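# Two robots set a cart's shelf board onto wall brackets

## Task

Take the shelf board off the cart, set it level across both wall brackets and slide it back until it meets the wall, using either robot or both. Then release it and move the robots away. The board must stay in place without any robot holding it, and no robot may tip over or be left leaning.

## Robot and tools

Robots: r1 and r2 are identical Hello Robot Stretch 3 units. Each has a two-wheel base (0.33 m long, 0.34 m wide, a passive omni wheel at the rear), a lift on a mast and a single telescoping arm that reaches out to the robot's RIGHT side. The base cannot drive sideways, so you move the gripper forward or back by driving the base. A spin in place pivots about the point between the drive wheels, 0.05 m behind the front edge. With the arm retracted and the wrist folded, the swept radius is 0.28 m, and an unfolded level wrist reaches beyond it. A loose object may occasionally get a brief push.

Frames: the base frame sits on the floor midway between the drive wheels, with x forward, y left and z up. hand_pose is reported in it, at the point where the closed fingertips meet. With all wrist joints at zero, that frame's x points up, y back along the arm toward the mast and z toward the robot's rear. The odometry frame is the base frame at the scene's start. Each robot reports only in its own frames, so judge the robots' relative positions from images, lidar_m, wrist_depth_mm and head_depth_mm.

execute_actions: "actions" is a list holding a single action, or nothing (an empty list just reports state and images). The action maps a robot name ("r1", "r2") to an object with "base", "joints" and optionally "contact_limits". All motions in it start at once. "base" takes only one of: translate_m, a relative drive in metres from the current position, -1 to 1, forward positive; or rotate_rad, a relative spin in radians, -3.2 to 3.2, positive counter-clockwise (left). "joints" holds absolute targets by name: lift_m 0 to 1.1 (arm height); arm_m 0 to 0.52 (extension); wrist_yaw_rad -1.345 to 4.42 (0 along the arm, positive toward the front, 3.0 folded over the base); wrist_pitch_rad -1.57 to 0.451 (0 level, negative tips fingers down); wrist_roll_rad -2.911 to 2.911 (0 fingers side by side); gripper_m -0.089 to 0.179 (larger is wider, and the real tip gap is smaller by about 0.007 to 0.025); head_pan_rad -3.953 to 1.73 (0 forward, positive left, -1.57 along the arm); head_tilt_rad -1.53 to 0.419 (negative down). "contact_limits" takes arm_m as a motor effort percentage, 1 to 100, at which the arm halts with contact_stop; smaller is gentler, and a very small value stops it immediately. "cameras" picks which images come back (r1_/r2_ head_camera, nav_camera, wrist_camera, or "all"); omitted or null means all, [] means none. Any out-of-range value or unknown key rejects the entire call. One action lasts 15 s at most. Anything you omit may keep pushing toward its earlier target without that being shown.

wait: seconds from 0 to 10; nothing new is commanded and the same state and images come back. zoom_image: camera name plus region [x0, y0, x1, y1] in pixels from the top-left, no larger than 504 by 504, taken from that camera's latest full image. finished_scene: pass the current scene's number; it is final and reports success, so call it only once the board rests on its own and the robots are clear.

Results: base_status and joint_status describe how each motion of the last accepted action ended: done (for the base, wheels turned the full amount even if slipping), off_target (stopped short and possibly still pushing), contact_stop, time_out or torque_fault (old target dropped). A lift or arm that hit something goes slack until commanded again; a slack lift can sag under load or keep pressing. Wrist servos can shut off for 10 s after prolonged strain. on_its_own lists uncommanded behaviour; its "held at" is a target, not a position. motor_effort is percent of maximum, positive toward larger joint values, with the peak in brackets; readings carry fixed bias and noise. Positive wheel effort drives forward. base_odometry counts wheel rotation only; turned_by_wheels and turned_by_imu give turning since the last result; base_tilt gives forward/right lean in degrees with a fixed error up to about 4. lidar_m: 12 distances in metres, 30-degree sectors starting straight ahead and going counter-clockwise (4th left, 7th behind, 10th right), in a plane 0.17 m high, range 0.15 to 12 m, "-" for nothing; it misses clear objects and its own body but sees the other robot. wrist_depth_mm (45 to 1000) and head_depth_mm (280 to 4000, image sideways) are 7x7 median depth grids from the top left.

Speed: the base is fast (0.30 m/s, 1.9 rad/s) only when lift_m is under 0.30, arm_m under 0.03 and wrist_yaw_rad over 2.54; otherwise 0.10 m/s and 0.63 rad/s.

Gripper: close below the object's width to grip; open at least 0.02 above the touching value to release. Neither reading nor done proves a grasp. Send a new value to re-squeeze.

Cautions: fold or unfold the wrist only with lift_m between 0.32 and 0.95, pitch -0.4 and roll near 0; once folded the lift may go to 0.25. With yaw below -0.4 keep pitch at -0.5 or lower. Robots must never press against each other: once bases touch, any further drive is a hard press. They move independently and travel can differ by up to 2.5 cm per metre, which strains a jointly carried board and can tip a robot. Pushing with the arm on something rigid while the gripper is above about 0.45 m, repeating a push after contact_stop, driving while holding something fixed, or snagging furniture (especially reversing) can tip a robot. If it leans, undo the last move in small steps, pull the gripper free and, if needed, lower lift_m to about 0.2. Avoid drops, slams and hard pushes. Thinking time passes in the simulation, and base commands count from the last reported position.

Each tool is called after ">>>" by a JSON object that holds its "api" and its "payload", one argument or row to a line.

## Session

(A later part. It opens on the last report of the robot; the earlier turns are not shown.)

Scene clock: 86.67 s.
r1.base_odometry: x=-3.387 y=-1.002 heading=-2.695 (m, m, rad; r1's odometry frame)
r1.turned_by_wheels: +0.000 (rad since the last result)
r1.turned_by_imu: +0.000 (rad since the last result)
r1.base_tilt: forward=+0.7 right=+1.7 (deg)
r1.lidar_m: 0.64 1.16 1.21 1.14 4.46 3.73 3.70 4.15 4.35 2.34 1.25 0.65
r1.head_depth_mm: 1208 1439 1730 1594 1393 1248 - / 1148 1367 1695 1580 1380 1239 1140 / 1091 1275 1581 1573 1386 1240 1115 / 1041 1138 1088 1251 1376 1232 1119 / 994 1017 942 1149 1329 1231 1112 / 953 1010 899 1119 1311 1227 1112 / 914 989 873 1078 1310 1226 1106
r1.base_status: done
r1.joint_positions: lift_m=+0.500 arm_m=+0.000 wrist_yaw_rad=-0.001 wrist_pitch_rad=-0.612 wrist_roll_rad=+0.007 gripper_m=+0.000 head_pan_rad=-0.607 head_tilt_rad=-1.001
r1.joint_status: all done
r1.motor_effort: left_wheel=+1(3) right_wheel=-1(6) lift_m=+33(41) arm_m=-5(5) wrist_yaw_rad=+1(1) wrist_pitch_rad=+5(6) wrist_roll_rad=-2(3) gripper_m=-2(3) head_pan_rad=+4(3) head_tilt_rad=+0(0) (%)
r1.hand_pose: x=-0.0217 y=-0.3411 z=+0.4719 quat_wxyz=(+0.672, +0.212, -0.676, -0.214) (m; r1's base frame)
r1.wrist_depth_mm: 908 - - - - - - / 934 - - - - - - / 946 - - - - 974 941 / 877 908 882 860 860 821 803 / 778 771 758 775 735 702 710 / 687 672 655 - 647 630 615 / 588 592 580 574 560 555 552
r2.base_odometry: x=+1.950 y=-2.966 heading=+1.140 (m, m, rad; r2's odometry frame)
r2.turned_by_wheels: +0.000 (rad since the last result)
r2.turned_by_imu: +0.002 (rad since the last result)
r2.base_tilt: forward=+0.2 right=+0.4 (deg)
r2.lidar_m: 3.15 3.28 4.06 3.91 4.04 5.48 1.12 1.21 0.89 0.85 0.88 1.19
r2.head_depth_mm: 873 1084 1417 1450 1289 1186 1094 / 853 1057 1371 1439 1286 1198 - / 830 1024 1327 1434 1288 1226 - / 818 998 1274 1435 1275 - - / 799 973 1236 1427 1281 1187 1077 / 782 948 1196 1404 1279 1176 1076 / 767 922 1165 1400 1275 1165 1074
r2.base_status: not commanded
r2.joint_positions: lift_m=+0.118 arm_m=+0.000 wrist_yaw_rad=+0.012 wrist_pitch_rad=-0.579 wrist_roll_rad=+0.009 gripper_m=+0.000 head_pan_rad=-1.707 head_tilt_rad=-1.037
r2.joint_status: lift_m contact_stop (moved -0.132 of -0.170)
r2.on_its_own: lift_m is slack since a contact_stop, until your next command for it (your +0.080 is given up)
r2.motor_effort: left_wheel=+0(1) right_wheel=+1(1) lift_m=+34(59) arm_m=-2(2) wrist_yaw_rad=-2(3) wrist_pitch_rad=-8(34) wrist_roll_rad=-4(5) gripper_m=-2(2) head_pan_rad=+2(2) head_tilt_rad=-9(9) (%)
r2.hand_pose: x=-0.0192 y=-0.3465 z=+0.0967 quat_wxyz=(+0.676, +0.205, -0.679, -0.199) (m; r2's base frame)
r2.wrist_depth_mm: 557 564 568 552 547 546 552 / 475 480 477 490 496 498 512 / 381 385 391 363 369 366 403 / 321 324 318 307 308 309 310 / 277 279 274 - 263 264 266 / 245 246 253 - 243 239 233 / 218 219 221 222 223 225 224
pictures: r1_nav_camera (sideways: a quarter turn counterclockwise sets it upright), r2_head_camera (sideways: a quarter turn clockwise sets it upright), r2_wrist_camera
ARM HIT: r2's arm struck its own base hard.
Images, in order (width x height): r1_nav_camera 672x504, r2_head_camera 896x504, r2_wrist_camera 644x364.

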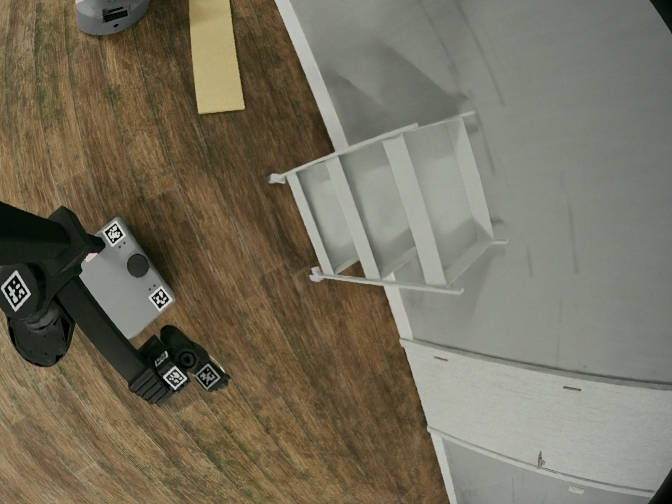

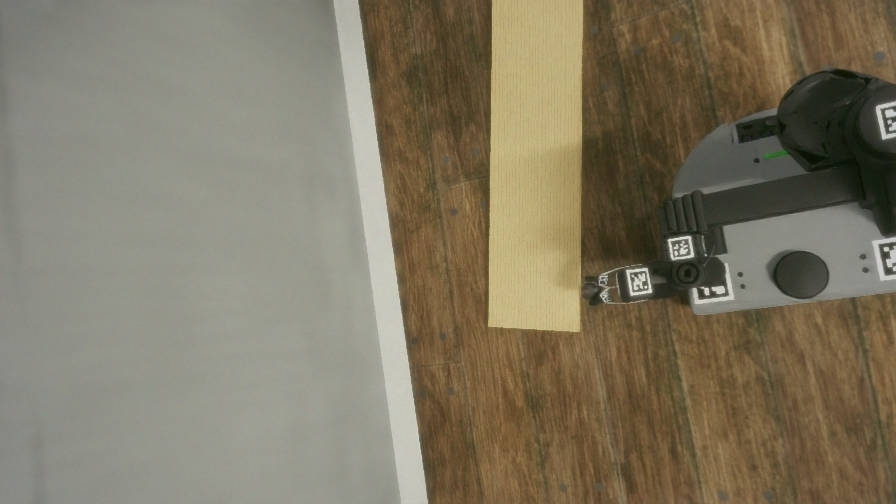

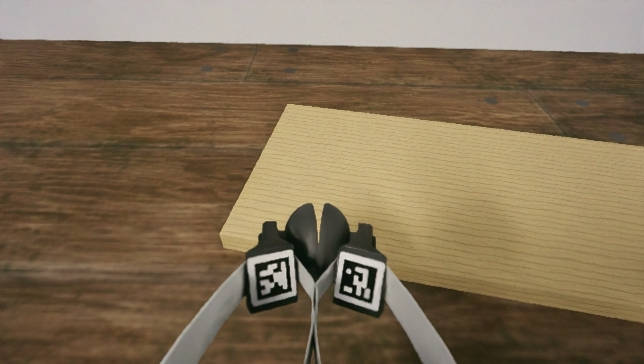

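>>> {"api": "execute_actions", "payload": {
  "actions": [
    {"r1": {"base": {"rotate_rad": 1.36}, "joints": {"lift_m": 0.25, "head_pan_rad": -1.3, "head_tilt_rad": -0.95}}, "r2": {"joints": {"lift_m": 0.2, "arm_m": 0.10, "wrist_pitch_rad": -1.0}}}
  ],
  "cameras": ["r1_nav_camera", "r1_head_camera", "r2_head_camera", "r2_wrist_camera"]
}}

Scene clock: 91.20 s.
r1.base_odometry: x=-3.387 y=-1.002 heading=-1.335 (m, m, rad; r1's odometry frame)
r1.turned_by_wheels: +1.360 (rad since the last result)
r1.turned_by_imu: +1.336 (rad since the last result)
r1.base_tilt: forward=+0.9 right=+1.7 (deg)
r1.lidar_m: 1.14 4.53 3.88 3.70 3.84 4.51 4.32 1.45 0.67 0.65 1.07 1.28
r1.head_depth_mm: 888 1002 944 1092 1256 1265 1130 / 908 1019 940 1115 1304 1263 1130 / 931 1063 1172 1109 1351 1264 1140 / 950 1101 1315 1559 1416 1253 1142 / 981 1130 1366 1584 1410 1247 1122 / 1002 1174 1401 1596 1393 1245 1117 / 1029 1211 1457 1617 1384 1243 1114
r1.base_status: done
r1.joint_positions: lift_m=+0.250 arm_m=+0.000 wrist_yaw_rad=-0.001 wrist_pitch_rad=-0.612 wrist_roll_rad=+0.007 gripper_m=+0.000 head_pan_rad=-1.293 head_tilt_rad=-0.952
r1.joint_status: all done
r1.motor_effort: left_wheel=-1(3) right_wheel=+3(6) lift_m=+32(34) arm_m=-5(5) wrist_yaw_rad=+1(1) wrist_pitch_rad=+5(5) wrist_roll_rad=-2(2) gripper_m=-2(2) head_pan_rad=-2(38) head_tilt_rad=+1(8) (%)
r1.hand_pose: x=-0.0217 y=-0.3411 z=+0.2219 quat_wxyz=(+0.672, +0.212, -0.676, -0.215) (m; r1's base frame)
r1.wrist_depth_mm: 737 725 715 639 614 538 449 / 777 772 744 422 420 423 634 / 672 641 621 600 594 558 537 / 525 534 512 509 499 487 476 / 467 457 445 458 428 420 414 / 402 397 397 - 385 368 363 / 358 353 349 340 335 333 328
r2.base_odometry: x=+1.950 y=-2.966 heading=+1.140 (m, m, rad; r2's odometry frame)
r2.turned_by_wheels: +0.000 (rad since the last result)
r2.turned_by_imu: +0.001 (rad since the last result)
r2.base_tilt: forward=+0.2 right=+0.6 (deg)
r2.lidar_m: 3.13 3.26 4.08 3.91 4.04 5.50 1.20 1.22 0.88 0.85 0.88 1.19
r2.head_depth_mm: 874 1083 1428 1449 1296 1191 1103 / 854 1054 1367 1446 1285 1191 - / 834 1024 1321 1438 1284 1216 - / 816 999 1282 1427 1314 - - / 799 971 1244 1426 1283 1186 1077 / 785 949 1199 1397 1283 1170 1078 / 769 924 1163 1391 1278 1170 1076
r2.base_status: not commanded
r2.joint_positions: lift_m=+0.200 arm_m=+0.100 wrist_yaw_rad=+0.011 wrist_pitch_rad=-1.006 wrist_roll_rad=+0.004 gripper_m=+0.000 head_pan_rad=-1.707 head_tilt_rad=-1.037
r2.joint_status: all done
r2.motor_effort: left_wheel=+0(0) right_wheel=+1(1) lift_m=+38(38) arm_m=+2(4) wrist_yaw_rad=-1(2) wrist_pitch_rad=+2(23) wrist_roll_rad=-2(4) gripper_m=-2(2) head_pan_rad=+2(2) head_tilt_rad=-9(9) (%)
r2.hand_pose: x=-0.0204 y=-0.3615 z=+0.1093 quat_wxyz=(+0.620, +0.343, -0.619, -0.339) (m; r2's base frame)
r2.wrist_depth_mm: 347 349 349 329 352 357 357 / 323 326 323 308 307 308 312 / 303 303 302 285 286 287 290 / 283 284 276 268 271 270 271 / 269 267 269 - 257 253 257 / 253 253 257 - 257 259 253 / 240 241 241 242 243 245 244
pictures: r1_head_camera (sideways: a quarter turn clockwise sets it upright), r1_nav_camera (sideways: a quarter turn counterclockwise sets it upright), r2_head_camera (sideways: a quarter turn clockwise sets it upright), r2_wrist_camera
Images, in order (width x height): r1_head_camera 896x504, r1_nav_camera 672x504, r2_head_camera 896x504, r2_wrist_camera 644x364.

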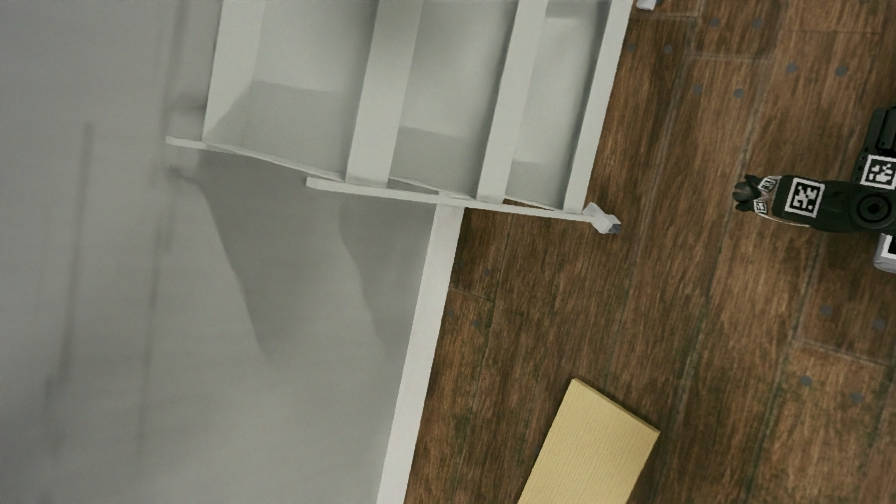

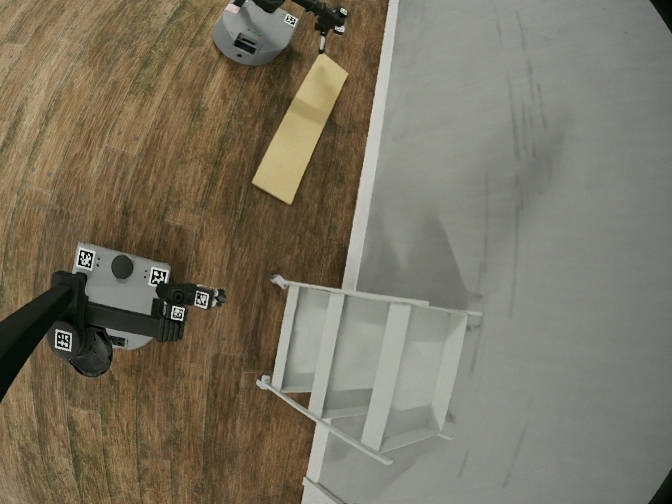

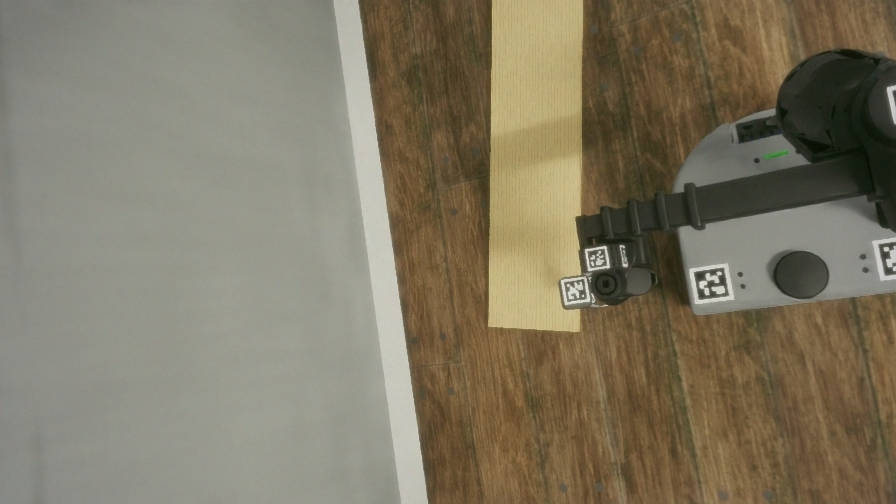

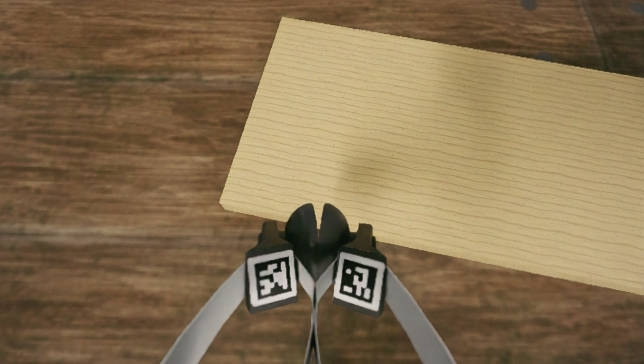

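>>> {"api": "execute_actions", "payload": {
  "actions": [
    {"r1": {"base": {"translate_m": 0.59}, "joints": {"lift_m": 0.2, "arm_m": 0.10, "wrist_pitch_rad": -0.8, "head_pan_rad": -1.5, "head_tilt_rad": -1.05}}, "r2": {"joints": {"lift_m": 0.135}}}
  ],
  "cameras": ["r1_head_camera", "r1_wrist_camera", "r2_head_camera", "r2_wrist_camera"]
}}

Scene clock: 99.53 s.
r1.base_odometry: x=-3.249 y=-1.576 heading=-1.335 (m, m, rad; r1's odometry frame)
r1.turned_by_wheels: +0.000 (rad since the last result)
r1.turned_by_imu: +0.001 (rad since the last result)
r1.base_tilt: forward=+0.9 right=+1.7 (deg)
r1.lidar_m: 0.56 3.94 3.87 3.70 3.86 5.14 4.24 0.92 0.81 1.03 1.06 0.63
r1.head_depth_mm: 944 1110 1346 1521 1371 1227 1119 / 948 1114 1360 1527 1369 1224 1128 / 951 1124 1363 1539 1342 1264 - / 957 1130 1377 1534 1340 1206 1154 / 959 1138 1385 1523 1342 1219 1107 / 966 1141 1396 1532 1339 1216 1102 / 970 1149 1401 1520 1333 1211 1088
r1.base_status: done
r1.joint_positions: lift_m=+0.200 arm_m=+0.100 wrist_yaw_rad=-0.001 wrist_pitch_rad=-0.809 wrist_roll_rad=+0.006 gripper_m=+0.000 head_pan_rad=-1.493 head_tilt_rad=-1.037
r1.joint_status: all done
r1.motor_effort: left_wheel=-2(2) right_wheel=+2(6) lift_m=+34(33) arm_m=+5(5) wrist_yaw_rad=+1(1) wrist_pitch_rad=+4(5) wrist_roll_rad=-2(2) gripper_m=-2(3) head_pan_rad=-3(20) head_tilt_rad=-8(19) (%)
r1.hand_pose: x=-0.0217 y=-0.4040 z=+0.1368 quat_wxyz=(+0.648, +0.277, -0.652, -0.280) (m; r1's base frame)
r1.wrist_depth_mm: 563 549 536 523 503 492 480 / 448 471 456 446 436 428 416 / 392 384 374 367 356 376 368 / 347 339 331 325 323 339 328 / 328 319 310 304 292 303 299 / 301 294 291 - 286 278 271 / 272 269 265 262 256 255 253
r2.base_odometry: x=+1.950 y=-2.966 heading=+1.140 (m, m, rad; r2's odometry frame)
r2.turned_by_wheels: +0.000 (rad since the last result)
r2.turned_by_imu: +0.002 (rad since the last result)
r2.base_tilt: forward=+0.2 right=+0.4 (deg)
r2.lidar_m: 3.15 3.26 4.09 3.91 4.04 0.62 0.62 0.66 0.88 0.85 0.88 1.19
r2.head_depth_mm: 873 1082 1425 1447 1292 1187 1098 / 850 1049 1365 1444 1285 1200 - / 835 1021 1324 1429 1282 1217 - / 818 999 1279 1434 1313 - - / 799 970 1230 1419 1288 1189 1080 / 787 945 1197 1402 1282 1174 1076 / 769 924 1166 1401 1277 1169 1075
r2.base_status: not commanded
r2.joint_positions: lift_m=+0.135 arm_m=+0.100 wrist_yaw_rad=+0.011 wrist_pitch_rad=-1.007 wrist_roll_rad=+0.004 gripper_m=+0.000 head_pan_rad=-1.707 head_tilt_rad=-1.037
r2.joint_status: all done
r2.motor_effort: left_wheel=+1(0) right_wheel=+1(0) lift_m=+31(35) arm_m=+3(2) wrist_yaw_rad=-1(1) wrist_pitch_rad=+2(2) wrist_roll_rad=-2(2) gripper_m=-3(2) head_pan_rad=+2(2) head_tilt_rad=-9(8) (%)
r2.hand_pose: x=-0.0204 y=-0.3613 z=+0.0444 quat_wxyz=(+0.620, +0.344, -0.619, -0.339) (m; r2's base frame)
r2.wrist_depth_mm: 266 265 263 246 246 248 249 / 245 247 232 227 228 230 232 / 229 230 214 211 213 214 215 / 215 216 212 202 200 200 201 / 204 204 205 - 204 194 191 / 192 192 195 - 195 196 196 / 182 183 183 184 185 184 185
pictures: r1_head_camera (sideways: a quarter turn clockwise sets it upright), r1_wrist_camera, r2_head_camera (sideways: a quarter turn clockwise sets it upright), r2_wrist_camera
Images, in order (width x height): r1_head_camera 896x504, r1_wrist_camera 644x364, r2_head_camera 896x504, r2_wrist_camera 644x364.

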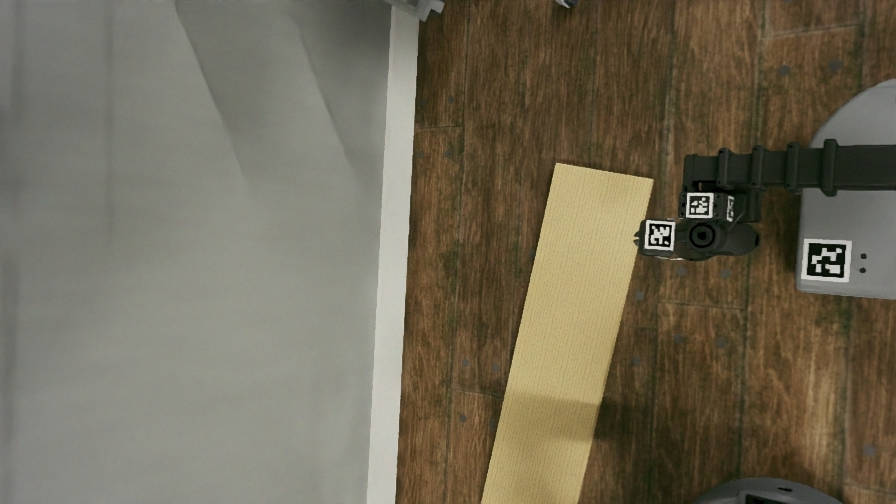

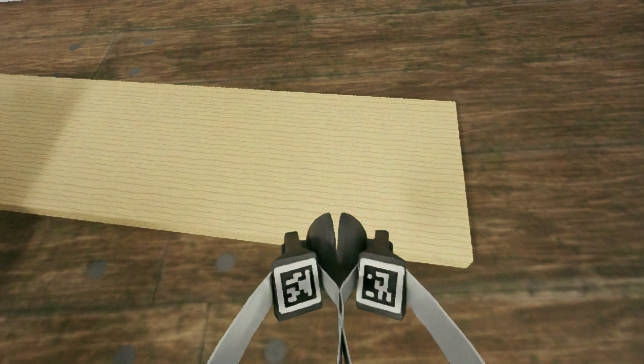

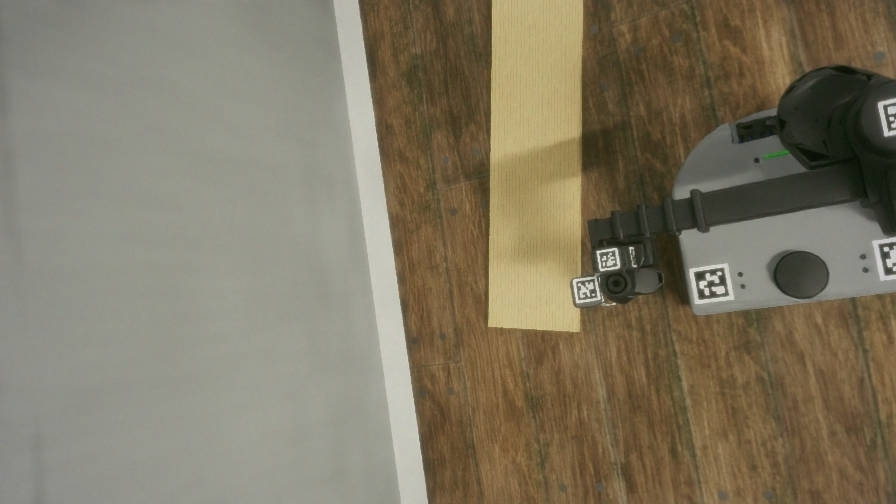

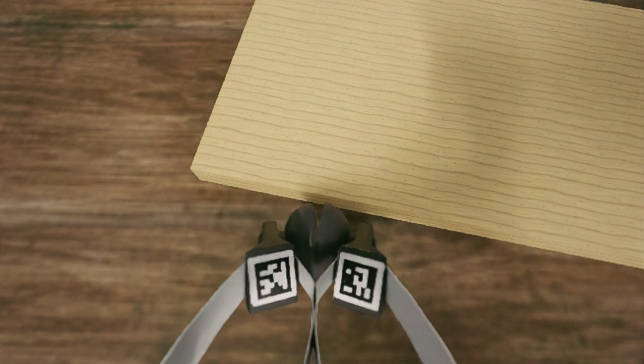

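>>> {"api": "execute_actions", "payload": {
  "actions": [
    {"r1": {"joints": {"lift_m": 0.088}}, "r2": {"joints": {"lift_m": 0.114}}}
  ],
  "cameras": ["r1_wrist_camera", "r2_wrist_camera", "r1_head_camera"]
}}

Scene clock: 101.77 s.
r1.base_odometry: x=-3.249 y=-1.576 heading=-1.335 (m, m, rad; r1's odometry frame)
r1.turned_by_wheels: +0.000 (rad since the last result)
r1.turned_by_imu: +0.000 (rad since the last result)
r1.base_tilt: forward=+0.7 right=+1.7 (deg)
r1.lidar_m: 0.56 3.90 3.85 3.71 3.82 5.14 4.31 0.92 0.81 1.03 1.06 0.63
r1.head_depth_mm: 944 1110 1353 1523 1369 1232 1116 / 948 1116 1360 1526 1369 1228 1129 / 952 1120 1365 1540 1341 1239 - / 958 1128 1379 1533 1344 1238 1156 / 960 1135 1384 1528 1337 1218 1107 / 964 1136 1388 1531 1330 1218 1101 / 969 1144 1403 1518 1330 1215 1087
r1.base_status: not commanded
r1.joint_positions: lift_m=+0.088 arm_m=+0.100 wrist_yaw_rad=-0.001 wrist_pitch_rad=-0.810 wrist_roll_rad=+0.006 gripper_m=+0.000 head_pan_rad=-1.493 head_tilt_rad=-1.037
r1.joint_status: all done
r1.motor_effort: left_wheel=-1(1) right_wheel=+2(2) lift_m=+33(34) arm_m=+5(5) wrist_yaw_rad=+1(1) wrist_pitch_rad=+4(4) wrist_roll_rad=-2(2) gripper_m=-2(2) head_pan_rad=-3(3) head_tilt_rad=-7(7) (%)
r1.hand_pose: x=-0.0217 y=-0.4040 z=+0.0248 quat_wxyz=(+0.648, +0.277, -0.652, -0.280) (m; r1's base frame)
r1.wrist_depth_mm: 314 306 295 289 280 291 294 / 265 259 253 246 241 246 256 / 230 225 222 216 211 212 227 / 227 220 212 204 198 193 202 / 203 199 196 199 190 187 184 / 183 181 179 - 175 170 168 / 167 166 163 161 158 157 154
r2.base_odometry: x=+1.950 y=-2.966 heading=+1.140 (m, m, rad; r2's odometry frame)
r2.turned_by_wheels: +0.000 (rad since the last result)
r2.turned_by_imu: +0.001 (rad since the last result)
r2.base_tilt: forward=+0.1 right=+0.5 (deg)
r2.lidar_m: 3.15 3.28 4.05 3.89 4.03 0.63 0.62 1.22 0.88 0.85 0.87 1.19
r2.head_depth_mm: 874 1084 1423 1452 1293 1192 1093 / 853 1056 1367 1443 1282 1198 - / 838 1029 1327 1450 1285 1217 - / 816 1002 1278 1438 1295 - - / 799 969 1242 1426 1288 1190 1077 / 782 950 1195 1403 1281 1172 1077 / 768 926 1166 1392 1280 1164 1074
r2.base_status: not commanded
r2.joint_positions: lift_m=+0.114 arm_m=+0.100 wrist_yaw_rad=+0.011 wrist_pitch_rad=-1.007 wrist_roll_rad=+0.004 gripper_m=+0.000 head_pan_rad=-1.707 head_tilt_rad=-1.037
r2.joint_status: all done
r2.motor_effort: left_wheel=+1(0) right_wheel=+1(1) lift_m=+31(33) arm_m=+2(3) wrist_yaw_rad=-1(1) wrist_pitch_rad=+3(3) wrist_roll_rad=-2(2) gripper_m=-2(2) head_pan_rad=+2(2) head_tilt_rad=-8(8) (%)
r2.hand_pose: x=-0.0204 y=-0.3613 z=+0.0234 quat_wxyz=(+0.620, +0.344, -0.619, -0.339) (m; r2's base frame)
r2.wrist_depth_mm: 238 238 223 216 217 220 221 / 222 222 203 202 203 204 204 / 205 207 187 188 189 190 191 / 194 194 192 181 178 178 179 / 183 183 184 - 185 182 172 / 172 173 174 - 175 175 176 / 164 163 164 165 166 166 166
pictures: r1_head_camera (sideways: a quarter turn clockwise sets it upright), r1_wrist_camera, r2_wrist_camera
Images, in order (width x height): r1_head_camera 896x504, r1_wrist_camera 644x364, r2_wrist_camera 644x364.

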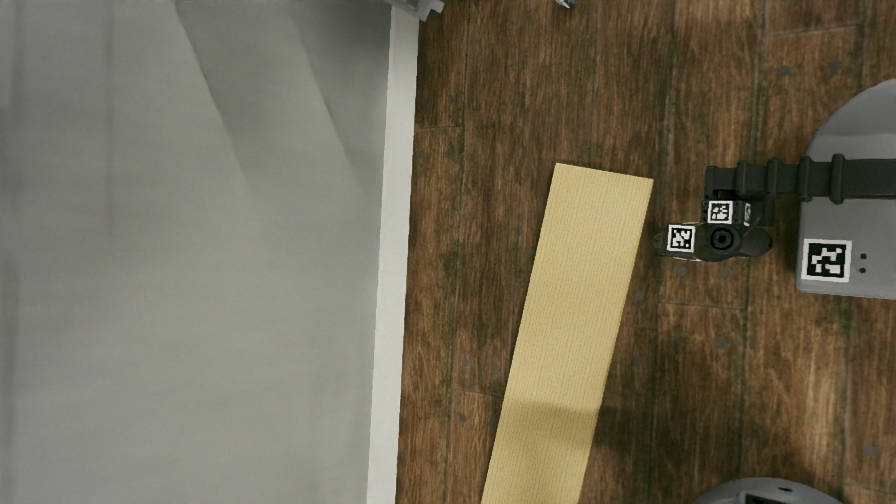

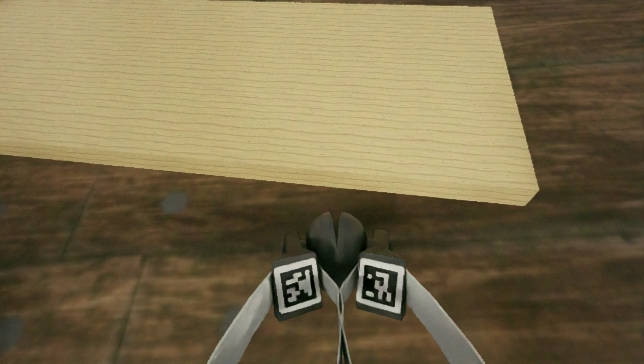

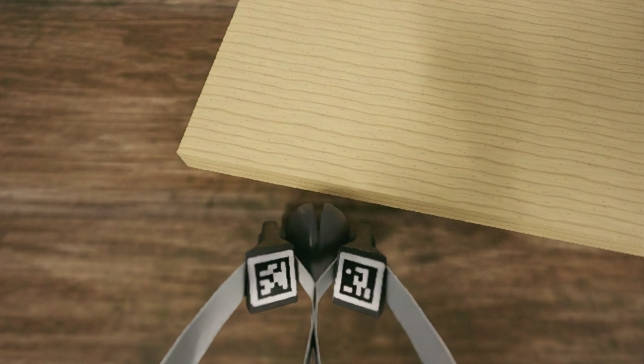

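>>> {"api": "execute_actions", "payload": {
  "actions": [
    {"r1": {"joints": {"lift_m": 0.085, "arm_m": 0.30}, "contact_limits": {"arm_m": 22}}, "r2": {"joints": {"lift_m": 0.112, "arm_m": 0.20}, "contact_limits": {"arm_m": 18}}}
  ],
  "cameras": ["r1_wrist_camera", "r2_wrist_camera", "r1_head_camera", "r2_head_camera"]
}}

Scene clock: 105.00 s.
r1.base_odometry: x=-3.249 y=-1.576 heading=-1.335 (m, m, rad; r1's odometry frame)
r1.turned_by_wheels: +0.000 (rad since the last result)
r1.turned_by_imu: +0.000 (rad since the last result)
r1.base_tilt: forward=+0.8 right=+1.7 (deg)
r1.lidar_m: 0.55 3.93 3.90 3.71 3.85 5.12 4.25 0.92 0.81 1.03 1.06 0.64
r1.head_depth_mm: 943 1112 1353 1520 1369 1235 1114 / 949 1118 1358 1530 1363 1226 1128 / 954 1124 1367 1540 1387 1242 - / 955 1130 1374 1533 1373 1220 1154 / 961 1134 1390 1526 1356 1220 1108 / 967 1138 1395 1525 1350 1213 1102 / 971 1145 1398 1520 1352 1211 1088
r1.base_status: not commanded
r1.joint_positions: lift_m=+0.085 arm_m=+0.299 wrist_yaw_rad=-0.012 wrist_pitch_rad=-0.815 wrist_roll_rad=+0.006 gripper_m=+0.000 head_pan_rad=-1.493 head_tilt_rad=-1.037
r1.joint_status: all done
r1.motor_effort: left_wheel=-3(3) right_wheel=+10(10) lift_m=+32(33) arm_m=+10(9) wrist_yaw_rad=+10(10) wrist_pitch_rad=+7(10) wrist_roll_rad=-2(2) gripper_m=-4(4) head_pan_rad=-3(3) head_tilt_rad=-6(7) (%)
r1.contact_limits: arm_m 22 (drawing in: default 34, maximum 55; extending or still: default 46, maximum 75)
r1.hand_pose: x=-0.0234 y=-0.6025 z=+0.0208 quat_wxyz=(+0.646, +0.276, -0.652, -0.285) (m; r1's base frame)
r1.wrist_depth_mm: 338 328 286 279 270 294 286 / 257 253 245 239 233 247 249 / 223 219 214 210 206 208 220 / 197 194 191 188 183 182 197 / 191 187 184 178 177 175 179 / 180 177 175 - 171 166 164 / 164 162 160 158 155 154 151
r2.base_odometry: x=+1.950 y=-2.966 heading=+1.140 (m, m, rad; r2's odometry frame)
r2.turned_by_wheels: +0.000 (rad since the last result)
r2.turned_by_imu: +0.001 (rad since the last result)
r2.base_tilt: forward=+0.2 right=+0.6 (deg)
r2.lidar_m: 3.16 3.28 4.07 3.89 4.04 0.63 0.63 0.70 0.88 0.85 0.88 1.18
r2.head_depth_mm: 874 1083 1428 1434 1312 1192 1093 / 852 1056 1383 1425 1300 1194 - / 833 1029 1322 1421 1304 1214 - / 815 999 1281 1428 1315 - - / 800 974 1240 1418 1287 1188 1079 / 785 951 1203 1408 1280 1172 1074 / 768 926 1161 1397 1283 1165 1072
r2.base_status: not commanded
r2.joint_positions: lift_m=+0.112 arm_m=+0.200 wrist_yaw_rad=+0.012 wrist_pitch_rad=-1.012 wrist_roll_rad=+0.004 gripper_m=+0.000 head_pan_rad=-1.707 head_tilt_rad=-1.037
r2.joint_status: all done
r2.motor_effort: left_wheel=+0(1) right_wheel=+0(2) lift_m=+26(27) arm_m=+3(8) wrist_yaw_rad=-2(2) wrist_pitch_rad=+4(8) wrist_roll_rad=-2(2) gripper_m=-2(2) head_pan_rad=+2(2) head_tilt_rad=-9(8) (%)
r2.contact_limits: arm_m 18 (drawing in: default 16, maximum 26; extending or still: default 23, maximum 37)
r2.hand_pose: x=-0.0202 y=-0.4601 z=+0.0210 quat_wxyz=(+0.619, +0.346, -0.617, -0.340) (m; r2's base frame)
r2.wrist_depth_mm: 232 234 213 214 213 215 216 / 218 219 198 199 199 199 201 / 203 204 184 185 186 187 187 / 192 188 175 175 174 176 176 / 181 181 182 - 180 179 173 / 171 171 172 - 173 173 174 / 161 162 163 164 164 164 164
pictures: r1_head_camera (sideways: a quarter turn clockwise sets it upright), r1_wrist_camera, r2_head_camera (sideways: a quarter turn clockwise sets it upright), r2_wrist_camera
Images, in order (width x height): r1_head_camera 896x504, r1_wrist_camera 644x364, r2_head_camera 896x504, r2_wrist_camera 644x364.

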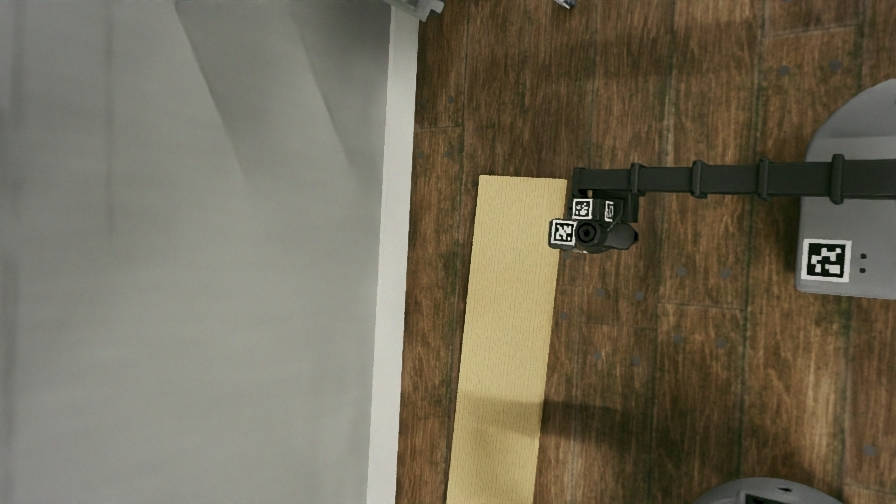

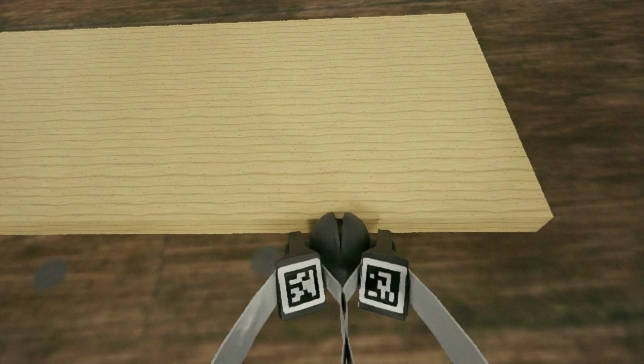

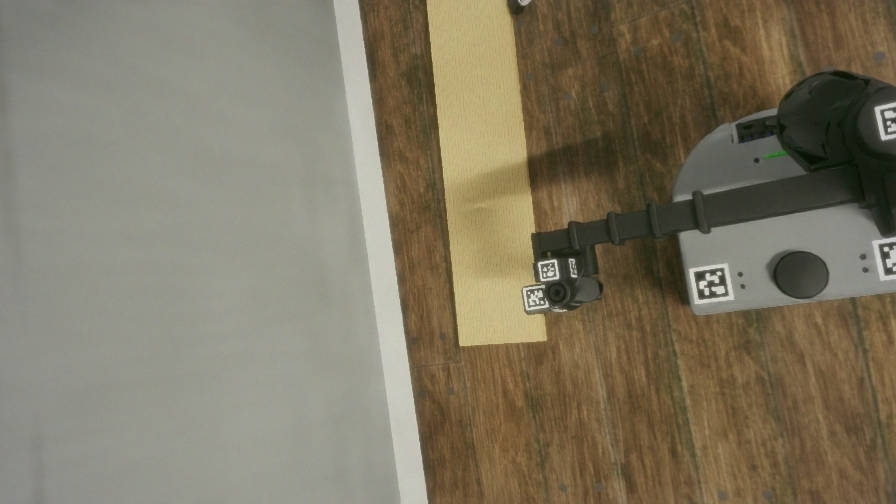

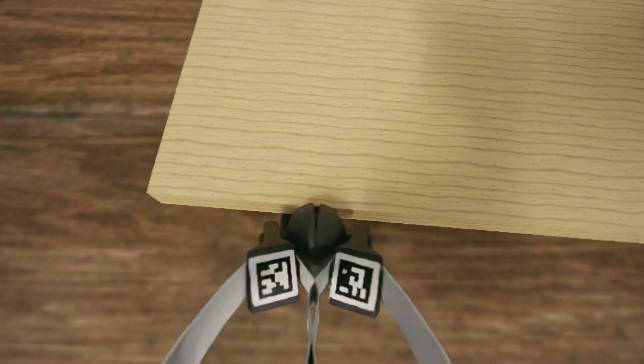

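>>> {"api": "execute_actions", "payload": {
  "actions": [
    {"r1": {"joints": {"lift_m": 0.047, "arm_m": 0.25, "wrist_pitch_rad": -0.6}}, "r2": {"joints": {"lift_m": 0.067, "arm_m": 0.13, "wrist_pitch_rad": -0.7}}}
  ],
  "cameras": ["r1_wrist_camera", "r2_wrist_camera"]
}}

Scene clock: 107.93 s.
r1.base_odometry: x=-3.249 y=-1.576 heading=-1.335 (m, m, rad; r1's odometry frame)
r1.turned_by_wheels: +0.000 (rad since the last result)
r1.turned_by_imu: +0.001 (rad since the last result)
r1.base_tilt: forward=+0.7 right=+1.7 (deg)
r1.lidar_m: 0.56 3.92 3.88 3.72 3.86 5.14 4.28 0.92 0.81 1.03 1.06 0.63
r1.head_depth_mm: 944 1107 1340 1523 1369 1230 1113 / 951 1114 1355 1529 1363 1226 1129 / 951 1120 1367 1531 1370 1223 - / 954 1130 1379 1527 1376 1217 - / 961 1138 1388 1517 1354 1215 1110 / 965 1144 1401 1524 1355 1216 1103 / 973 1148 1410 1503 1347 1210 1083
r1.base_status: not commanded
r1.joint_positions: lift_m=+0.047 arm_m=+0.250 wrist_yaw_rad=-0.002 wrist_pitch_rad=-0.598 wrist_roll_rad=+0.006 gripper_m=+0.000 head_pan_rad=-1.493 head_tilt_rad=-1.037
r1.joint_status: all done
r1.motor_effort: left_wheel=-1(3) right_wheel=+2(10) lift_m=+31(33) arm_m=-5(10) wrist_yaw_rad=+2(10) wrist_pitch_rad=+0(17) wrist_roll_rad=-2(2) gripper_m=-2(4) head_pan_rad=-3(4) head_tilt_rad=-7(6) (%)
r1.hand_pose: x=-0.0219 y=-0.5934 z=+0.0217 quat_wxyz=(+0.674, +0.207, -0.677, -0.210) (m; r1's base frame)
r1.wrist_depth_mm: 469 468 463 459 436 421 399 / 340 332 317 306 295 320 310 / 265 259 249 242 235 248 251 / 217 211 206 201 198 200 212 / 207 202 198 203 192 187 183 / 180 176 174 - 170 164 161 / 158 156 153 151 148 146 143
r2.base_odometry: x=+1.950 y=-2.966 heading=+1.140 (m, m, rad; r2's odometry frame)
r2.turned_by_wheels: +0.000 (rad since the last result)
r2.turned_by_imu: +0.001 (rad since the last result)
r2.base_tilt: forward=+0.2 right=+0.4 (deg)
r2.lidar_m: 3.13 3.27 4.06 3.89 4.04 0.63 0.63 0.67 0.88 0.85 0.87 1.19
r2.head_depth_mm: 872 1087 1424 1428 1312 1193 1093 / 854 1054 1374 1430 1297 1194 - / 832 1028 1318 1413 1300 1225 - / 814 998 1285 1419 1324 - - / 797 971 1241 1430 1293 1192 1077 / 782 949 1195 1400 1288 1166 1080 / 767 923 1167 1400 1283 1165 1073
r2.base_status: not commanded
r2.joint_positions: lift_m=+0.111 arm_m=+0.130 wrist_yaw_rad=+0.012 wrist_pitch_rad=-0.718 wrist_roll_rad=+0.004 gripper_m=+0.000 head_pan_rad=-1.707 head_tilt_rad=-1.037
r2.joint_status: lift_m contact_stop (moved -0.002 of -0.045); the others done
r2.on_its_own: lift_m is slack since a contact_stop, until your next command for it (your +0.067 is given up)
r2.motor_effort: left_wheel=+1(1) right_wheel=+1(1) lift_m=+34(40) arm_m=-2(4) wrist_yaw_rad=-2(2) wrist_pitch_rad=+7(18) wrist_roll_rad=-2(2) gripper_m=-2(2) head_pan_rad=+2(2) head_tilt_rad=-8(8) (%)
r2.hand_pose: x=-0.0195 y=-0.4524 z=+0.0627 quat_wxyz=(+0.662, +0.252, -0.661, -0.245) (m; r2's base frame)
r2.wrist_depth_mm: 397 405 407 407 419 423 427 / 337 339 329 314 319 321 324 / 289 292 275 272 274 276 279 / 257 257 236 238 239 241 245 / 229 230 227 - 225 225 221 / 206 207 212 - 212 212 215 / 188 189 190 191 192 193 194
pictures: r1_wrist_camera, r2_wrist_camera
Images, in order (width x height): r1_wrist_camera 644x364, r2_wrist_camera 644x364.

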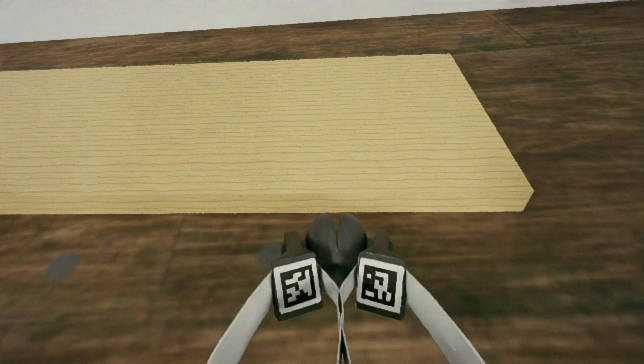

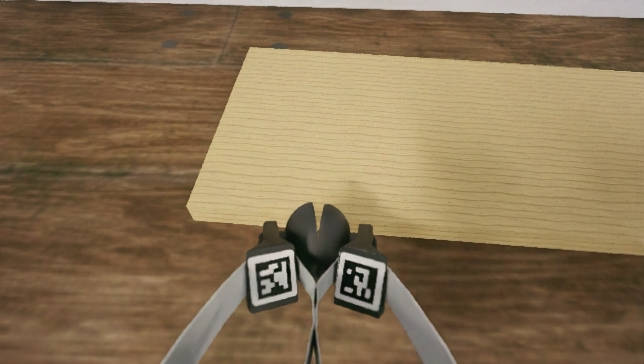

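>>> {"api": "execute_actions", "payload": {
  "actions": [
    {"r2": {"joints": {"lift_m": 0.071}}}
  ],
  "cameras": ["r2_wrist_camera"]
}}

Scene clock: 112.83 s.
r1.base_odometry: x=-3.249 y=-1.576 heading=-1.335 (m, m, rad; r1's odometry frame)
r1.turned_by_wheels: +0.000 (rad since the last result)
r1.turned_by_imu: +0.000 (rad since the last result)
r1.base_tilt: forward=+0.7 right=+1.6 (deg)
r1.lidar_m: 0.55 3.92 3.88 3.71 3.85 5.10 4.27 0.92 0.81 1.03 1.06 0.63
r1.head_depth_mm: 944 1110 1349 1518 1370 1225 1116 / 949 1117 1361 1530 1366 1228 1129 / 953 1124 1369 1537 1368 1217 - / 959 1128 1373 1524 1376 1222 - / 959 1136 1387 1532 1353 1217 1105 / 965 1141 1396 1521 1353 1217 1101 / 969 1147 1404 1498 1351 1215 1086
r1.base_status: not commanded
r1.joint_positions: lift_m=+0.047 arm_m=+0.250 wrist_yaw_rad=-0.002 wrist_pitch_rad=-0.598 wrist_roll_rad=+0.006 gripper_m=+0.000 head_pan_rad=-1.493 head_tilt_rad=-1.037
r1.joint_status: not commanded
r1.motor_effort: left_wheel=-1(1) right_wheel=+2(2) lift_m=+30(31) arm_m=-6(5) wrist_yaw_rad=+1(1) wrist_pitch_rad=+0(0) wrist_roll_rad=-2(2) gripper_m=-2(2) head_pan_rad=-4(3) head_tilt_rad=-6(7) (%)
r1.hand_pose: x=-0.0219 y=-0.5934 z=+0.0217 quat_wxyz=(+0.674, +0.207, -0.677, -0.210) (m; r1's base frame)
r1.wrist_depth_mm: 468 469 457 461 439 423 403 / 342 329 317 307 295 319 308 / 265 259 251 243 235 248 252 / 218 212 206 202 198 199 211 / 207 203 198 202 192 187 183 / 180 177 174 - 170 164 160 / 158 156 153 151 148 146 144
r2.base_odometry: x=+1.950 y=-2.966 heading=+1.140 (m, m, rad; r2's odometry frame)
r2.turned_by_wheels: +0.000 (rad since the last result)
r2.turned_by_imu: +0.001 (rad since the last result)
r2.base_tilt: forward=+0.2 right=+0.5 (deg)
r2.lidar_m: 3.14 3.27 4.05 3.90 4.05 0.63 0.63 0.67 0.88 0.85 0.87 1.19
r2.head_depth_mm: 873 1083 1417 1438 1309 1195 1095 / 852 1051 1372 1420 1306 1197 - / 835 1024 1326 1420 1293 1215 - / 816 999 1285 1414 1317 - - / 799 972 1242 1423 1290 1188 1076 / 783 949 1204 1403 1283 1171 1078 / 768 926 1163 1390 1279 1167 1073
r2.base_status: not commanded
r2.joint_positions: lift_m=+0.071 arm_m=+0.130 wrist_yaw_rad=+0.012 wrist_pitch_rad=-0.717 wrist_roll_rad=+0.004 gripper_m=+0.000 head_pan_rad=-1.707 head_tilt_rad=-1.037
r2.joint_status: all done
r2.motor_effort: left_wheel=+1(1) right_wheel=+1(1) lift_m=+31(34) arm_m=-1(1) wrist_yaw_rad=-1(2) wrist_pitch_rad=+7(7) wrist_roll_rad=-2(2) gripper_m=-2(2) head_pan_rad=+2(2) head_tilt_rad=-8(8) (%)
r2.hand_pose: x=-0.0195 y=-0.4526 z=+0.0233 quat_wxyz=(+0.663, +0.252, -0.662, -0.245) (m; r2's base frame)
r2.wrist_depth_mm: 323 328 317 299 302 307 345 / 273 274 257 250 252 254 258 / 236 238 213 214 217 218 220 / 208 208 198 198 196 193 192 / 185 186 187 - 190 191 192 / 167 168 172 - 171 172 172 / 152 153 153 154 155 156 156
pictures: r2_wrist_camera
Images, in order (width x height): r2_wrist_camera 644x364.

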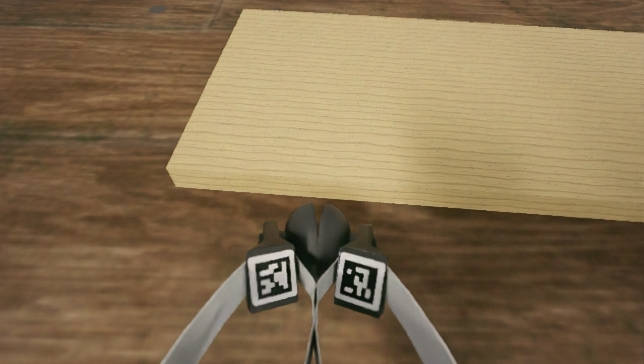

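>>> {"api": "execute_actions", "payload": {
  "actions": [
    {"r1": {"joints": {"arm_m": 0.44}, "contact_limits": {"arm_m": 22}}, "r2": {"joints": {"arm_m": 0.28}, "contact_limits": {"arm_m": 16}}}
  ],
  "cameras": ["r1_wrist_camera", "r2_wrist_camera", "r1_head_camera"]
}}

Scene clock: 115.97 s.
r1.base_odometry: x=-3.249 y=-1.576 heading=-1.335 (m, m, rad; r1's odometry frame)
r1.turned_by_wheels: +0.000 (rad since the last result)
r1.turned_by_imu: +0.000 (rad since the last result)
r1.base_tilt: forward=+0.7 right=+1.6 (deg)
r1.lidar_m: 0.55 3.92 3.87 3.72 3.86 5.14 4.26 0.92 0.81 1.03 0.85 0.63
r1.head_depth_mm: 946 1111 1347 1522 1368 1231 1118 / 948 1115 1362 1530 1371 1226 1129 / 955 1122 1371 1521 1340 1223 - / 957 1125 1372 1516 1336 1219 - / 961 1135 1390 1506 1353 1219 1111 / 966 1142 1402 1498 1349 1215 1104 / 970 1153 1403 1505 1347 1211 1087
r1.base_status: not commanded
r1.joint_positions: lift_m=+0.047 arm_m=+0.439 wrist_yaw_rad=-0.001 wrist_pitch_rad=-0.601 wrist_roll_rad=+0.006 gripper_m=+0.000 head_pan_rad=-1.493 head_tilt_rad=-1.038
r1.joint_status: all done
r1.motor_effort: left_wheel=-1(1) right_wheel=+3(3) lift_m=+31(30) arm_m=+10(12) wrist_yaw_rad=+1(2) wrist_pitch_rad=+1(3) wrist_roll_rad=-2(2) gripper_m=-1(2) head_pan_rad=-3(3) head_tilt_rad=-6(8) (%)
r1.contact_limits: arm_m 22 (drawing in: default 34, maximum 55; extending or still: default 46, maximum 75)
r1.hand_pose: x=-0.0218 y=-0.7820 z=+0.0211 quat_wxyz=(+0.673, +0.209, -0.677, -0.211) (m; r1's base frame)
r1.wrist_depth_mm: 303 302 306 307 310 311 313 / 324 324 316 303 291 318 307 / 263 257 249 241 233 246 250 / 215 210 206 200 195 193 211 / 189 186 186 182 179 178 182 / 178 176 173 - 169 163 160 / 157 156 153 149 147 146 143
r2.base_odometry: x=+1.950 y=-2.966 heading=+1.140 (m, m, rad; r2's odometry frame)
r2.turned_by_wheels: +0.000 (rad since the last result)
r2.turned_by_imu: +0.001 (rad since the last result)
r2.base_tilt: forward=+0.2 right=+0.5 (deg)
r2.lidar_m: 3.15 3.28 4.08 3.89 4.06 0.63 0.62 0.75 0.88 0.85 0.88 1.19
r2.head_depth_mm: 873 1083 1413 1444 1316 1188 1091 / 855 1048 1371 1422 1304 1191 - / 833 1025 1327 1417 1299 1215 - / 816 997 1283 1413 1274 - - / 797 973 1235 1425 1282 1192 1079 / 784 952 1201 1406 1286 1172 1077 / 768 924 1166 1390 1277 1168 1071
r2.base_status: not commanded
r2.joint_positions: lift_m=+0.071 arm_m=+0.280 wrist_yaw_rad=+0.011 wrist_pitch_rad=-0.719 wrist_roll_rad=+0.004 gripper_m=+0.000 head_pan_rad=-1.707 head_tilt_rad=-1.037
r2.joint_status: all done
r2.motor_effort: left_wheel=+1(0) right_wheel=+1(1) lift_m=+31(31) arm_m=+3(5) wrist_yaw_rad=+0(2) wrist_pitch_rad=+7(9) wrist_roll_rad=-2(2) gripper_m=-2(2) head_pan_rad=+2(2) head_tilt_rad=-8(9) (%)
r2.contact_limits: arm_m 16 (drawing in: default 16, maximum 26; extending or still: default 23, maximum 37)
r2.hand_pose: x=-0.0197 y=-0.6016 z=+0.0229 quat_wxyz=(+0.662, +0.252, -0.662, -0.246) (m; r2's base frame)
r2.wrist_depth_mm: 309 309 300 295 296 296 296 / 272 272 247 247 251 253 255 / 233 236 212 214 215 216 219 / 206 203 186 187 189 190 191 / 183 184 182 - 182 182 183 / 166 167 170 - 170 172 172 / 151 152 153 153 154 155 156
pictures: r1_head_camera (sideways: a quarter turn clockwise sets it upright), r1_wrist_camera, r2_wrist_camera
Images, in order (width x height): r1_head_camera 896x504, r1_wrist_camera 644x364, r2_wrist_camera 644x364.

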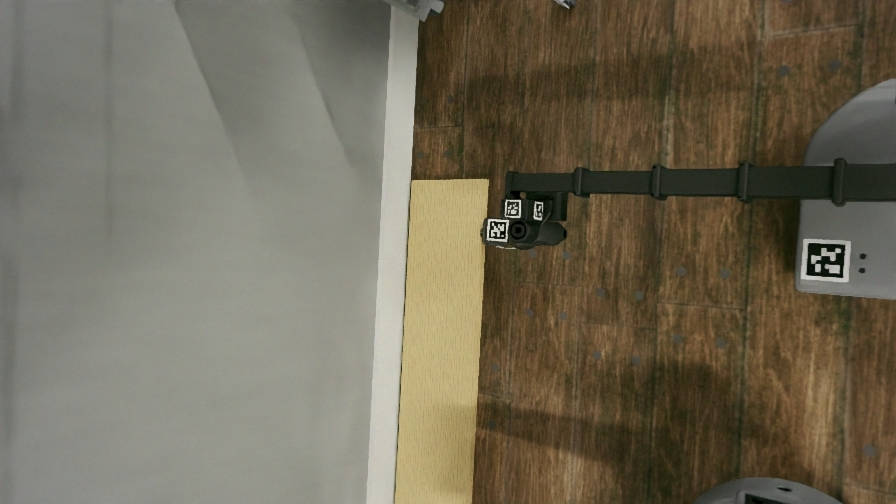

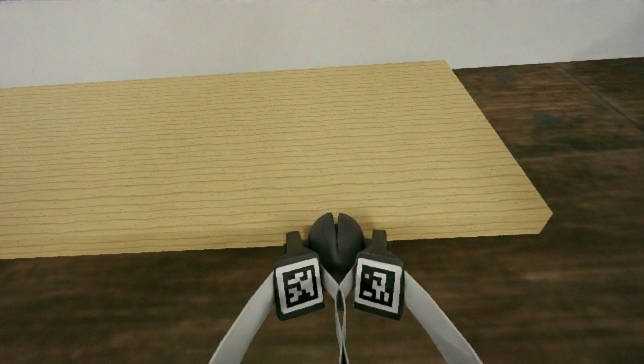

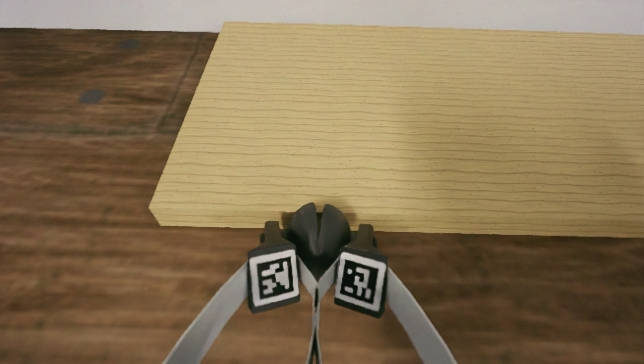

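>>> {"api": "execute_actions", "payload": {
  "actions": [
    {"r1": {"joints": {"arm_m": 0.45}, "contact_limits": {"arm_m": 30}}, "r2": {"joints": {"arm_m": 0.29}, "contact_limits": {"arm_m": 20}}}
  ],
  "cameras": ["r1_wrist_camera", "r2_wrist_camera"]
}}

Scene clock: 116.93 s.
r1.base_odometry: x=-3.249 y=-1.576 heading=-1.335 (m, m, rad; r1's odometry frame)
r1.turned_by_wheels: +0.000 (rad since the last result)
r1.turned_by_imu: +0.000 (rad since the last result)
r1.base_tilt: forward=+0.7 right=+1.8 (deg)
r1.lidar_m: 0.56 3.90 3.88 3.71 3.85 5.12 4.27 0.91 0.81 1.03 0.85 0.63
r1.head_depth_mm: 946 1108 1350 1517 1374 1229 1115 / 948 1120 1363 1535 1359 1225 1124 / 951 1120 1361 1538 1344 1224 - / 957 1128 1379 1512 1353 1222 - / 961 1136 1381 1503 1351 1220 1103 / 967 1141 1397 1504 1354 1216 1105 / 968 1148 1399 1491 1345 1207 1088
r1.base_status: not commanded
r1.joint_positions: lift_m=+0.047 arm_m=+0.449 wrist_yaw_rad=-0.001 wrist_pitch_rad=-0.602 wrist_roll_rad=+0.006 gripper_m=+0.000 head_pan_rad=-1.493 head_tilt_rad=-1.038
r1.joint_status: all done
r1.motor_effort: left_wheel=-1(2) right_wheel=+2(3) lift_m=+31(31) arm_m=+9(12) wrist_yaw_rad=+1(1) wrist_pitch_rad=+1(2) wrist_roll_rad=-2(2) gripper_m=-2(1) head_pan_rad=-3(3) head_tilt_rad=-6(6) (%)
r1.contact_limits: arm_m 30 (drawing in: default 34, maximum 55; extending or still: default 46, maximum 75)
r1.hand_pose: x=-0.0218 y=-0.7920 z=+0.0211 quat_wxyz=(+0.673, +0.209, -0.677, -0.211) (m; r1's base frame)
r1.wrist_depth_mm: 291 294 297 299 300 300 301 / 320 316 317 303 292 318 307 / 263 256 249 242 234 246 250 / 215 211 205 200 195 196 211 / 188 187 185 181 179 178 181 / 179 176 173 - 169 163 160 / 158 155 154 150 147 146 143
r2.base_odometry: x=+1.950 y=-2.966 heading=+1.140 (m, m, rad; r2's odometry frame)
r2.turned_by_wheels: +0.000 (rad since the last result)
r2.turned_by_imu: +0.000 (rad since the last result)
r2.base_tilt: forward=+0.2 right=+0.5 (deg)
r2.lidar_m: 3.16 3.28 4.06 3.90 4.04 0.63 0.63 0.75 0.88 0.85 0.87 1.19
r2.head_depth_mm: 873 1078 1418 1450 1310 1198 1093 / 851 1055 1370 1442 1302 1195 - / 835 1026 1321 1418 1304 1216 - / 817 1000 1275 1421 1291 - - / 803 975 1244 1416 1287 1191 1075 / 783 948 1197 1397 1283 1170 1077 / 770 930 1161 1393 1277 1164 1076
r2.base_status: not commanded
r2.joint_positions: lift_m=+0.071 arm_m=+0.290 wrist_yaw_rad=+0.011 wrist_pitch_rad=-0.720 wrist_roll_rad=+0.004 gripper_m=+0.000 head_pan_rad=-1.707 head_tilt_rad=-1.037
r2.joint_status: all done
r2.motor_effort: left_wheel=+0(1) right_wheel=+1(1) lift_m=+32(31) arm_m=+3(7) wrist_yaw_rad=-1(0) wrist_pitch_rad=+8(8) wrist_roll_rad=-2(2) gripper_m=-2(2) head_pan_rad=+2(2) head_tilt_rad=-9(8) (%)
r2.contact_limits: arm_m 20 (drawing in: default 16, maximum 26; extending or still: default 23, maximum 37)
r2.hand_pose: x=-0.0197 y=-0.6113 z=+0.0228 quat_wxyz=(+0.662, +0.252, -0.661, -0.246) (m; r2's base frame)
r2.wrist_depth_mm: 300 302 293 291 290 287 293 / 271 273 245 248 249 252 254 / 234 235 210 212 214 216 218 / 205 202 186 188 188 190 192 / 184 185 181 - 180 182 182 / 166 166 170 - 170 171 172 / 151 152 152 154 154 155 156
pictures: r1_wrist_camera, r2_wrist_camera
Images, in order (width x height): r1_wrist_camera 644x364, r2_wrist_camera 644x364.

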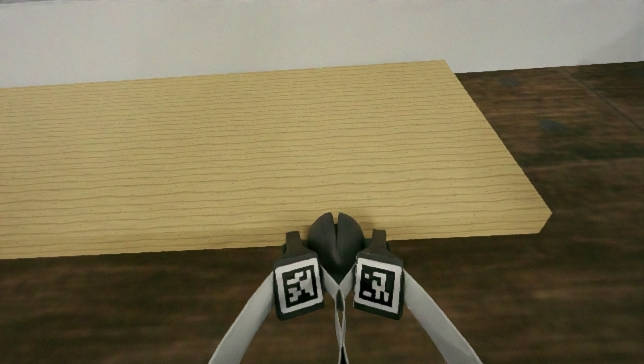

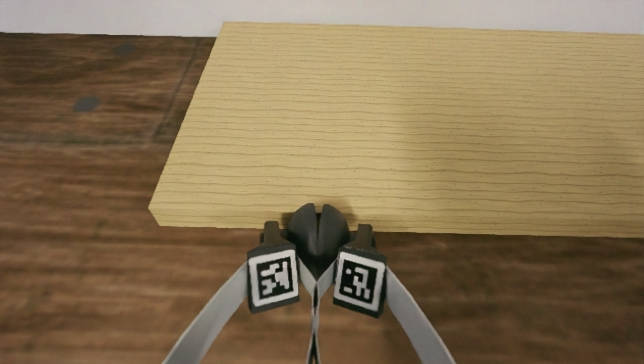

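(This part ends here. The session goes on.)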